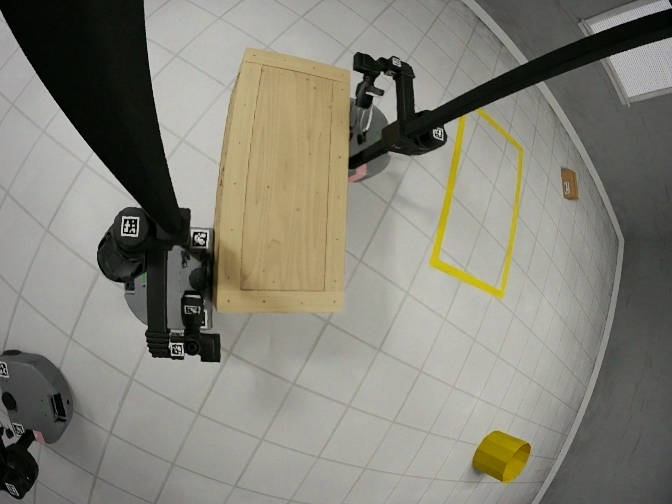

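Request:
{"op": "execute_actions", "data": {
  "actions": [
    {"r1":{"base":{"rotate_rad":-1.6}},"r2":{"base":{"translate_m":-0.07}},"r3":{"base":{"translate_m":-0.05}}}
  ],
  "cameras": []
}}

Request:
{"op": "execute_actions", "data": {
  "actions": [
    {"r2":{"base":{"rotate_rad":0.35}},"r3":{"base":{"rotate_rad":0.2}}}
  ],
  "cameras": []
}}

Request:
{"op": "execute_actions", "data": {
  "actions": [
    {"r2":{"base":{"translate_m":-0.23}},"r3":{"base":{"translate_m":-0.23}}}
  ],
  "cameras": []
}}

Request:
{"op": "execute_actions", "data": {
  "actions": [
    {"r2":{"base":{"rotate_rad":2.79},"joints":{"head_pan_rad":-3.14}},"r3":{"base":{"rotate_rad":2.94},"joints":{"head_pan_rad":-3.14}}}
  ],
  "cameras": ["r1_nav_camera","r2_nav_camera","r3_nav_camera"]
}}

Scene clock: 366.07 s.
r1.base_odometry: x=+3.677 y=+2.758 heading=-0.745 (m, m, rad; r1's odometry frame)
r1.turned_by_wheels: -1.600 (rad since the last result)
r1.turned_by_imu: -1.601 (rad since the last result)
r1.base_tilt: forward=-2.0 right=-0.3 (deg)
r1.lidar_m: 3.78 4.41 4.23 1.57 1.16 1.11 1.15 1.56 2.61 2.61 0.92 1.29
r1.head_depth_mm: 2390 2005 1722 1516 1316 1214 1107 / 2368 1985 1709 1505 1339 1217 1104 / 2336 1964 1691 1498 1340 1198 - / 2306 1975 1695 1487 1326 1200 - / 2327 1940 1667 1477 1320 1197 - / 2251 1926 1663 1466 1314 1186 1106 / 2245 1908 1663 1456 1305 1184 1072
r1.base_status: done
r1.joint_positions: lift_m=+0.270 arm_m=-0.003 wrist_yaw_rad=+3.100 wrist_pitch_rad=-0.417 wrist_roll_rad=+0.017 gripper_m=+0.037 head_pan_rad=+0.001 head_tilt_rad=-1.096
r1.joint_status: not commanded
r1.motor_effort: left_wheel=+2(8) right_wheel=-3(7) lift_m=+21(21) arm_m=+0(0) wrist_yaw_rad=+0(1) wrist_pitch_rad=+7(7) wrist_roll_rad=+0(0) gripper_m=+0(1) head_pan_rad=+0(0) head_tilt_rad=-1(2) (%)
r1.hand_pose: x=-0.0118 y=+0.0820 z=+0.2828 quat_wxyz=(+0.162, +0.700, +0.131, +0.683) (m; r1's base frame)
r1.wrist_depth_mm: 935 - - - - - - / - - - - - - - / 918 942 897 891 917 915 929 / 724 704 734 737 733 722 730 / 579 595 - 588 619 594 599 / 499 521 - - 513 498 494 / 441 - - - 427 426 429
r2.base_odometry: x=-2.941 y=+1.237 heading=+2.229 (m, m, rad; r2's odometry frame)
r2.turned_by_wheels: +0.000 (rad since the last result)
r2.turned_by_imu: -0.001 (rad since the last result)
r2.base_tilt: forward=-1.2 right=+1.9 (deg)
r2.lidar_m: - 0.15 0.17 0.48 2.09 3.77 2.89 2.08 1.99 2.07 0.17 0.15
r2.head_depth_mm: 1945 1739 1575 1439 1323 1223 1134 / 1937 1732 1568 1428 1314 1208 1128 / 1928 1724 1554 1405 945 1171 - / 1917 1701 1548 1002 924 882 - / 1898 1700 1534 993 919 879 - / 1879 1685 1528 988 911 929 - / 1860 1667 1511 986 907 977 1114
r2.base_status: done
r2.joint_positions: lift_m=+0.270 arm_m=-0.001 wrist_yaw_rad=+3.100 wrist_pitch_rad=-0.417 wrist_roll_rad=-0.020 gripper_m=+0.037 head_pan_rad=+0.001 head_tilt_rad=-1.092
r2.joint_status: not commanded
r2.motor_effort: left_wheel=+0(41) right_wheel=+1(15) lift_m=+35(35) arm_m=+0(0) wrist_yaw_rad=+0(0) wrist_pitch_rad=+6(6) wrist_roll_rad=+0(0) gripper_m=+0(0) head_pan_rad=-1(1) head_tilt_rad=-3(3) (%)
r2.hand_pose: x=-0.0119 y=+0.0799 z=+0.2828 quat_wxyz=(+0.160, +0.687, +0.134, +0.696) (m; r2's base frame)
r2.wrist_depth_mm: - - - - 458 253 183 / - - - - 484 239 160 / - - - 954 497 246 161 / 798 776 - 728 501 249 163 / 625 616 599 587 400 252 167 / 517 514 522 518 - 257 168 / 453 - - - 413 242 170
r3.base_odometry: x=-5.302 y=+3.828 heading=+2.118 (m, m, rad; r3's odometry frame)
r3.turned_by_wheels: +0.000 (rad since the last result)
r3.turned_by_imu: -0.001 (rad since the last result)
r3.base_tilt: forward=-0.7 right=+1.2 (deg)
r3.lidar_m: - - 0.15 0.41 3.96 4.68 2.78 0.92 1.95 2.01 2.73 4.12
r3.head_depth_mm: 1821 1642 1509 1385 1286 1195 1110 / 1833 1656 1504 1399 1287 1192 - / 1836 1661 1513 1367 933 1160 - / 1840 1663 1532 991 920 875 - / 1855 1673 1527 994 917 881 - / 1846 1681 1536 992 921 881 1135 / 1842 1676 1375 996 926 884 1127
r3.base_status: done
r3.joint_positions: lift_m=+0.270 arm_m=+0.001 wrist_yaw_rad=+3.100 wrist_pitch_rad=-0.419 wrist_roll_rad=+0.020 gripper_m=+0.037 head_pan_rad=+0.003 head_tilt_rad=-1.091
r3.joint_status: not commanded
r3.motor_effort: left_wheel=+1(28) right_wheel=+2(24) lift_m=+30(30) arm_m=+0(0) wrist_yaw_rad=+0(0) wrist_pitch_rad=+7(7) wrist_roll_rad=+0(0) gripper_m=+0(1) head_pan_rad=-2(2) head_tilt_rad=-6(5) (%)
r3.hand_pose: x=-0.0119 y=+0.0783 z=+0.2824 quat_wxyz=(+0.163, +0.701, +0.131, +0.682) (m; r3's base frame)
r3.wrist_depth_mm: - - - - 439 210 154 / - - - - 432 209 139 / 834 835 - 832 434 211 138 / 656 654 657 655 425 211 138 / 540 544 546 545 329 211 140 / 467 - - - 324 211 140 / - - - - 364 195 140
pictures: none
No camera images: the call's "cameras" was empty. Leave "cameras" out to get every camera's image.

Scene clock: 367.47 s.
r1.base_odometry: x=+3.677 y=+2.758 heading=-0.745 (m, m, rad; r1's odometry frame)
r1.turned_by_wheels: +0.000 (rad since the last result)
r1.turned_by_imu: +0.000 (rad since the last result)
r1.base_tilt: forward=-1.9 right=-0.3 (deg)
r1.lidar_m: 3.79 4.40 4.23 1.57 1.16 1.11 1.15 1.56 2.61 2.61 0.92 1.30
r1.head_depth_mm: 2416 2007 1726 1510 1308 1223 1108 / 2398 1991 1716 1510 1343 1215 1106 / 2350 1993 1706 1499 1334 1208 - / 2318 1949 1688 1481 1332 1197 - / 2309 1937 1683 1476 1309 1193 - / 2280 1931 1677 1469 1310 1186 1102 / 2284 1898 1645 1459 1304 1183 1078
r1.base_status: not commanded
r1.joint_positions: lift_m=+0.270 arm_m=-0.003 wrist_yaw_rad=+3.100 wrist_pitch_rad=-0.417 wrist_roll_rad=+0.017 gripper_m=+0.037 head_pan_rad=+0.001 head_tilt_rad=-1.096
r1.joint_status: not commanded
r1.motor_effort: left_wheel=+1(2) right_wheel=-2(3) lift_m=+21(21) arm_m=+0(0) wrist_yaw_rad=+1(1) wrist_pitch_rad=+7(7) wrist_roll_rad=+0(0) gripper_m=-1(1) head_pan_rad=+0(0) head_tilt_rad=-3(2) (%)
r1.hand_pose: x=-0.0118 y=+0.0820 z=+0.2828 quat_wxyz=(+0.162, +0.700, +0.131, +0.683) (m; r1's base frame)
r1.wrist_depth_mm: 955 - - - - - - / - - - - - - - / 926 931 950 914 924 916 957 / 717 716 713 710 731 730 726 / 579 595 - 592 601 593 602 / 497 515 - - 512 502 500 / 441 - - - 421 432 432
r2.base_odometry: x=-2.941 y=+1.237 heading=+2.579 (m, m, rad; r2's odometry frame)
r2.turned_by_wheels: +0.350 (rad since the last result)
r2.turned_by_imu: +0.354 (rad since the last result)
r2.base_tilt: forward=-1.1 right=+1.8 (deg)
r2.lidar_m: - 0.15 0.29 2.06 2.07 3.58 2.23 2.00 2.01 2.42 0.15 -
r2.head_depth_mm: 1965 1744 1577 1436 1323 1225 1131 / 1938 1726 1565 1431 941 1191 1131 / 1938 1721 1555 1419 928 867 - / 1910 1701 1542 999 921 880 - / 1890 1696 1534 999 917 1160 - / 1857 1025 1314 993 914 1168 - / 1690 1403 1192 987 919 1183 1114
r2.base_status: done
r2.joint_positions: lift_m=+0.270 arm_m=-0.001 wrist_yaw_rad=+3.100 wrist_pitch_rad=-0.417 wrist_roll_rad=-0.020 gripper_m=+0.037 head_pan_rad=+0.001 head_tilt_rad=-1.092
r2.joint_status: not commanded
r2.motor_effort: left_wheel=-3(12) right_wheel=+1(6) lift_m=+35(35) arm_m=+0(0) wrist_yaw_rad=+0(0) wrist_pitch_rad=+6(6) wrist_roll_rad=+0(0) gripper_m=+0(1) head_pan_rad=+0(0) head_tilt_rad=-4(4) (%)
r2.hand_pose: x=-0.0119 y=+0.0799 z=+0.2828 quat_wxyz=(+0.160, +0.687, +0.134, +0.696) (m; r2's base frame)
r2.wrist_depth_mm: - - - - - - 275 / - - - - - 622 262 / - - - 955 918 569 253 / 794 768 - 726 698 509 242 / 628 615 608 589 597 467 232 / 524 521 524 518 - 425 223 / 452 - - - 417 347 215
r3.base_odometry: x=-5.302 y=+3.828 heading=+2.317 (m, m, rad; r3's odometry frame)
r3.turned_by_wheels: +0.200 (rad since the last result)
r3.turned_by_imu: +0.196 (rad since the last result)
r3.base_tilt: forward=-0.7 right=+1.3 (deg)
r3.lidar_m: - 0.15 0.19 3.13 4.69 4.54 2.33 0.92 1.95 2.16 3.45 -
r3.head_depth_mm: 1833 1645 1491 1382 1276 1182 1111 / 1830 1659 1508 1386 1266 1186 - / 1835 1645 1509 985 913 865 - / 1845 1672 1515 990 918 874 - / 1844 1661 1521 988 919 1083 - / 1856 1677 1330 998 921 1173 1130 / 1833 1013 1323 995 924 1193 1120
r3.base_status: done
r3.joint_positions: lift_m=+0.270 arm_m=+0.001 wrist_yaw_rad=+3.100 wrist_pitch_rad=-0.419 wrist_roll_rad=+0.020 gripper_m=+0.037 head_pan_rad=+0.003 head_tilt_rad=-1.091
r3.joint_status: not commanded
r3.motor_effort: left_wheel=-1(8) right_wheel=+4(12) lift_m=+31(30) arm_m=+0(0) wrist_yaw_rad=+0(0) wrist_pitch_rad=+7(7) wrist_roll_rad=+0(0) gripper_m=+0(1) head_pan_rad=-2(2) head_tilt_rad=-5(6) (%)
r3.hand_pose: x=-0.0119 y=+0.0783 z=+0.2824 quat_wxyz=(+0.163, +0.701, +0.131, +0.682) (m; r3's base frame)
r3.wrist_depth_mm: - - - - - 337 187 / - - - - - 320 174 / 823 827 - 823 783 301 168 / 657 648 655 664 634 285 165 / 540 543 543 546 523 271 161 / 466 - - - 441 257 155 / - - - - 405 229 152
pictures: none
No camera images: the call's "cameras" was empty. Leave "cameras" out to get every camera's image.

Scene clock: 369.83 s.
r1.base_odometry: x=+3.677 y=+2.758 heading=-0.745 (m, m, rad; r1's odometry frame)
r1.turned_by_wheels: +0.000 (rad since the last result)
r1.turned_by_imu: +0.001 (rad since the last result)
r1.base_tilt: forward=-1.9 right=-0.3 (deg)
r1.lidar_m: 3.78 4.44 4.25 1.57 1.16 1.11 1.15 1.56 2.60 2.60 0.71 0.74
r1.head_depth_mm: 2394 2025 1731 928 1180 1200 1115 / 2350 1987 1719 1499 1213 1214 1100 / 2334 1979 1689 1492 1339 1208 - / 2288 1961 1687 1489 1327 1194 - / 2311 1943 1668 1473 1319 1193 - / 2268 1925 1664 1464 1318 1176 1102 / 2265 1905 1658 1464 1303 1175 1084
r1.base_status: not commanded
r1.joint_positions: lift_m=+0.270 arm_m=-0.003 wrist_yaw_rad=+3.100 wrist_pitch_rad=-0.417 wrist_roll_rad=+0.017 gripper_m=+0.037 head_pan_rad=+0.001 head_tilt_rad=-1.096
r1.joint_status: not commanded
r1.motor_effort: left_wheel=+2(2) right_wheel=-3(3) lift_m=+22(21) arm_m=+0(0) wrist_yaw_rad=+1(1) wrist_pitch_rad=+7(7) wrist_roll_rad=+0(0) gripper_m=+0(0) head_pan_rad=+0(0) head_tilt_rad=-2(2) (%)
r1.hand_pose: x=-0.0118 y=+0.0820 z=+0.2828 quat_wxyz=(+0.162, +0.700, +0.131, +0.683) (m; r1's base frame)
r1.wrist_depth_mm: 959 - - - - - - / 978 - - - - - - / 917 921 910 932 909 914 943 / 689 714 721 718 712 714 722 / 590 579 - 587 613 591 596 / 500 514 - - 516 508 512 / 436 - - - 432 430 436
r2.base_odometry: x=-2.746 y=+1.114 heading=+2.579 (m, m, rad; r2's odometry frame)
r2.turned_by_wheels: +0.000 (rad since the last result)
r2.turned_by_imu: -0.001 (rad since the last result)
r2.base_tilt: forward=-1.0 right=+1.9 (deg)
r2.lidar_m: 0.34 0.41 0.81 2.02 3.65 3.26 2.04 1.82 1.83 2.21 4.15 0.33
r2.head_depth_mm: 1952 1744 1573 1437 1324 1216 1133 / 1951 1740 1571 1057 1314 1217 1130 / 1920 1718 1100 1008 1023 1213 - / 1905 1705 1093 1003 1147 1200 - / 1827 1616 1090 1001 1259 1198 - / 1837 1517 1087 1011 1273 1193 - / 1556 1507 1078 1023 1280 1186 1117
r2.base_status: done
r2.joint_positions: lift_m=+0.270 arm_m=-0.001 wrist_yaw_rad=+3.100 wrist_pitch_rad=-0.417 wrist_roll_rad=-0.020 gripper_m=+0.037 head_pan_rad=+0.001 head_tilt_rad=-1.092
r2.joint_status: not commanded
r2.motor_effort: left_wheel=-3(16) right_wheel=+2(4) lift_m=+35(35) arm_m=+0(0) wrist_yaw_rad=+0(0) wrist_pitch_rad=+6(6) wrist_roll_rad=+0(0) gripper_m=+0(1) head_pan_rad=-1(0) head_tilt_rad=-4(4) (%)
r2.hand_pose: x=-0.0119 y=+0.0799 z=+0.2828 quat_wxyz=(+0.160, +0.687, +0.134, +0.696) (m; r2's base frame)
r2.wrist_depth_mm: - - - - - - - / - - - - - - - / - - - 960 918 896 681 / 783 767 - 730 711 695 622 / 629 616 606 591 589 562 551 / 521 516 521 516 - 475 467 / 455 - - - 417 412 404
r3.base_odometry: x=-5.146 y=+3.660 heading=+2.317 (m, m, rad; r3's odometry frame)
r3.turned_by_wheels: +0.000 (rad since the last result)
r3.turned_by_imu: -0.001 (rad since the last result)
r3.base_tilt: forward=-0.7 right=+1.3 (deg)
r3.lidar_m: 0.32 0.36 0.60 3.30 4.54 4.18 2.17 0.71 1.80 2.00 2.36 0.32
r3.head_depth_mm: 1823 1659 1496 1382 1286 1198 1115 / 1833 1655 1502 1372 1280 1198 - / 1838 1669 1075 988 1242 1198 - / 1849 1660 1082 995 1204 1196 - / 1850 1664 1077 994 1249 1197 - / 1806 1518 1083 1005 1259 1196 1135 / 1838 1522 1091 1024 1281 1205 1128
r3.base_status: done
r3.joint_positions: lift_m=+0.270 arm_m=+0.001 wrist_yaw_rad=+3.100 wrist_pitch_rad=-0.419 wrist_roll_rad=+0.020 gripper_m=+0.037 head_pan_rad=+0.003 head_tilt_rad=-1.091
r3.joint_status: not commanded
r3.motor_effort: left_wheel=-1(9) right_wheel=+4(8) lift_m=+30(30) arm_m=+0(0) wrist_yaw_rad=+0(0) wrist_pitch_rad=+7(7) wrist_roll_rad=+0(0) gripper_m=+0(1) head_pan_rad=-2(3) head_tilt_rad=-6(7) (%)
r3.hand_pose: x=-0.0119 y=+0.0783 z=+0.2824 quat_wxyz=(+0.163, +0.701, +0.131, +0.682) (m; r3's base frame)
r3.wrist_depth_mm: - - - - - - 560 / - - - - - - 542 / 813 822 - 831 823 784 521 / 656 654 652 656 655 651 502 / 543 538 543 544 560 540 487 / 465 - - - 475 469 451 / - - - - 408 407 404
pictures: none
No camera images: the call's "cameras" was empty. Leave "cameras" out to get every camera's image.

Scene clock: 372.83 s.
r1.base_odometry: x=+3.677 y=+2.758 heading=-0.745 (m, m, rad; r1's odometry frame)
r1.turned_by_wheels: +0.000 (rad since the last result)
r1.turned_by_imu: +0.001 (rad since the last result)
r1.base_tilt: forward=-2.0 right=-0.5 (deg)
r1.lidar_m: 3.77 4.42 4.23 1.57 1.16 1.11 1.15 1.56 2.61 2.61 0.70 1.29
r1.head_depth_mm: 2413 2002 1741 1511 1298 1219 1109 / 2382 1981 1718 1503 1342 1208 1105 / 2314 1957 1696 1501 1331 1215 - / 2320 1950 1686 1489 1325 1211 - / 2310 1926 1672 1482 1318 1197 - / 2298 1918 1668 1460 1311 1185 1104 / 2272 1901 1659 1457 1305 1179 1077
r1.base_status: not commanded
r1.joint_positions: lift_m=+0.270 arm_m=-0.003 wrist_yaw_rad=+3.100 wrist_pitch_rad=-0.417 wrist_roll_rad=+0.017 gripper_m=+0.037 head_pan_rad=+0.001 head_tilt_rad=-1.096
r1.joint_status: not commanded
r1.motor_effort: left_wheel=+2(3) right_wheel=-3(2) lift_m=+21(21) arm_m=+1(0) wrist_yaw_rad=+0(1) wrist_pitch_rad=+7(7) wrist_roll_rad=+0(0) gripper_m=+0(0) head_pan_rad=+0(0) head_tilt_rad=-1(2) (%)
r1.hand_pose: x=-0.0118 y=+0.0820 z=+0.2828 quat_wxyz=(+0.162, +0.700, +0.131, +0.683) (m; r1's base frame)
r1.wrist_depth_mm: 938 - - - - - - / - - - - - - - / 914 909 908 923 947 939 968 / 710 725 729 708 738 728 737 / 576 581 - 589 609 587 601 / 499 514 - - 516 495 496 / 439 - - - 424 430 436
r2.base_odometry: x=-2.746 y=+1.114 heading=-0.915 (m, m, rad; r2's odometry frame)
r2.turned_by_wheels: +2.790 (rad since the last result)
r2.turned_by_imu: +2.820 (rad since the last result)
r2.base_tilt: forward=-1.3 right=+1.8 (deg)
r2.lidar_m: 2.67 1.91 1.83 1.88 2.51 4.99 0.34 0.35 0.47 3.00 2.02 3.64
r2.head_depth_mm: 1964 1744 1566 1431 1321 1184 1136 / 1933 1735 1565 1429 1309 1241 1127 / 1913 1715 1546 1418 1329 - 1113 / 1898 1707 1500 1010 1085 - 1097 / 1892 1689 1088 995 1109 - 1095 / 1886 1683 1079 991 1211 - 1092 / 1866 1667 1075 985 1228 1186 1088
r2.base_status: done
r2.joint_positions: lift_m=+0.270 arm_m=+0.000 wrist_yaw_rad=+3.100 wrist_pitch_rad=-0.417 wrist_roll_rad=-0.020 gripper_m=+0.037 head_pan_rad=-3.133 head_tilt_rad=-1.092
r2.joint_status: all done
r2.motor_effort: left_wheel=-2(14) right_wheel=+1(8) lift_m=+35(35) arm_m=-1(0) wrist_yaw_rad=+0(0) wrist_pitch_rad=+6(6) wrist_roll_rad=+0(0) gripper_m=+0(0) head_pan_rad=-3(42) head_tilt_rad=-3(3) (%)
r2.hand_pose: x=-0.0119 y=+0.0799 z=+0.2828 quat_wxyz=(+0.160, +0.687, +0.134, +0.696) (m; r2's base frame)
r2.wrist_depth_mm: - - - - - - - / - - - - - - - / - - - 954 911 903 862 / 793 775 - 725 709 696 679 / 629 615 598 586 592 567 553 / 519 518 519 518 - 475 469 / 450 - - - 418 408 404
r3.base_odometry: x=-5.146 y=+3.660 heading=-1.026 (m, m, rad; r3's odometry frame)
r3.turned_by_wheels: +2.940 (rad since the last result)
r3.turned_by_imu: +2.886 (rad since the last result)
r3.base_tilt: forward=-0.7 right=+1.3 (deg)
r3.lidar_m: 2.62 0.71 1.80 1.86 2.48 2.24 0.32 0.34 0.46 3.05 4.06 4.51
r3.head_depth_mm: 1827 1656 1498 1382 1270 1211 1114 / 1839 1660 1504 1382 1299 - 1102 / 1849 1645 1509 1372 1312 - 1098 / 1831 1665 1079 995 1081 - 1108 / 1855 1663 1080 988 1202 - 1103 / 1859 1690 1081 1002 1232 1224 1101 / 1854 1680 1090 1001 1256 1202 1124
r3.base_status: done
r3.joint_positions: lift_m=+0.270 arm_m=+0.001 wrist_yaw_rad=+3.100 wrist_pitch_rad=-0.419 wrist_roll_rad=+0.020 gripper_m=+0.037 head_pan_rad=-3.133 head_tilt_rad=-1.091
r3.joint_status: all done
r3.motor_effort: left_wheel=-1(8) right_wheel=+4(15) lift_m=+31(30) arm_m=+0(0) wrist_yaw_rad=+0(0) wrist_pitch_rad=+7(7) wrist_roll_rad=+0(0) gripper_m=+0(1) head_pan_rad=-4(56) head_tilt_rad=-6(6) (%)
r3.hand_pose: x=-0.0119 y=+0.0783 z=+0.2824 quat_wxyz=(+0.163, +0.701, +0.131, +0.682) (m; r3's base frame)
r3.wrist_depth_mm: - - - - - - - / - - - - - - 683 / 823 827 - 817 824 747 534 / 661 659 654 653 661 635 568 / 544 544 544 541 565 544 540 / 467 - - - 473 463 466 / - - - - 405 403 405
pictures: r1_nav_camera (sideways: a quarter turn counterclockwise sets it upright), r2_nav_camera (sideways: a quarter turn counterclockwise sets it upright), r3_nav_camera (sideways: a quarter turn counterclockwise sets it upright)
Images, in order (width x height): r1_nav_camera 672x504, r2_nav_camera 672x504, r3_nav_camera 672x504.

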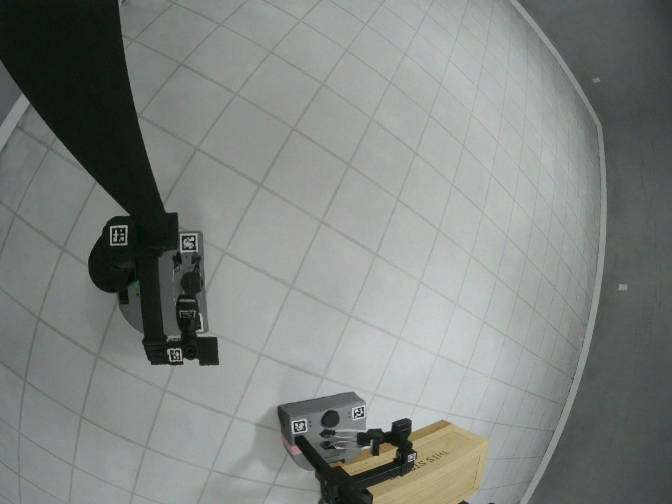

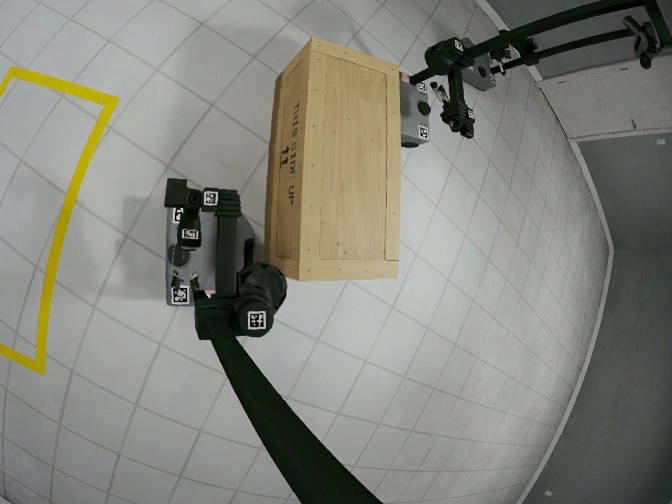

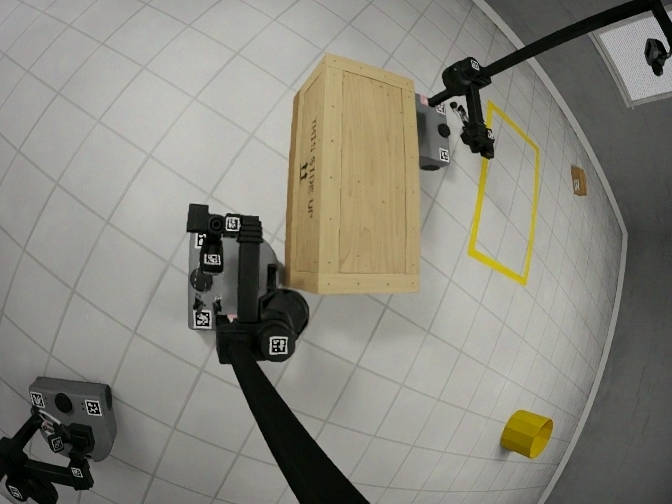

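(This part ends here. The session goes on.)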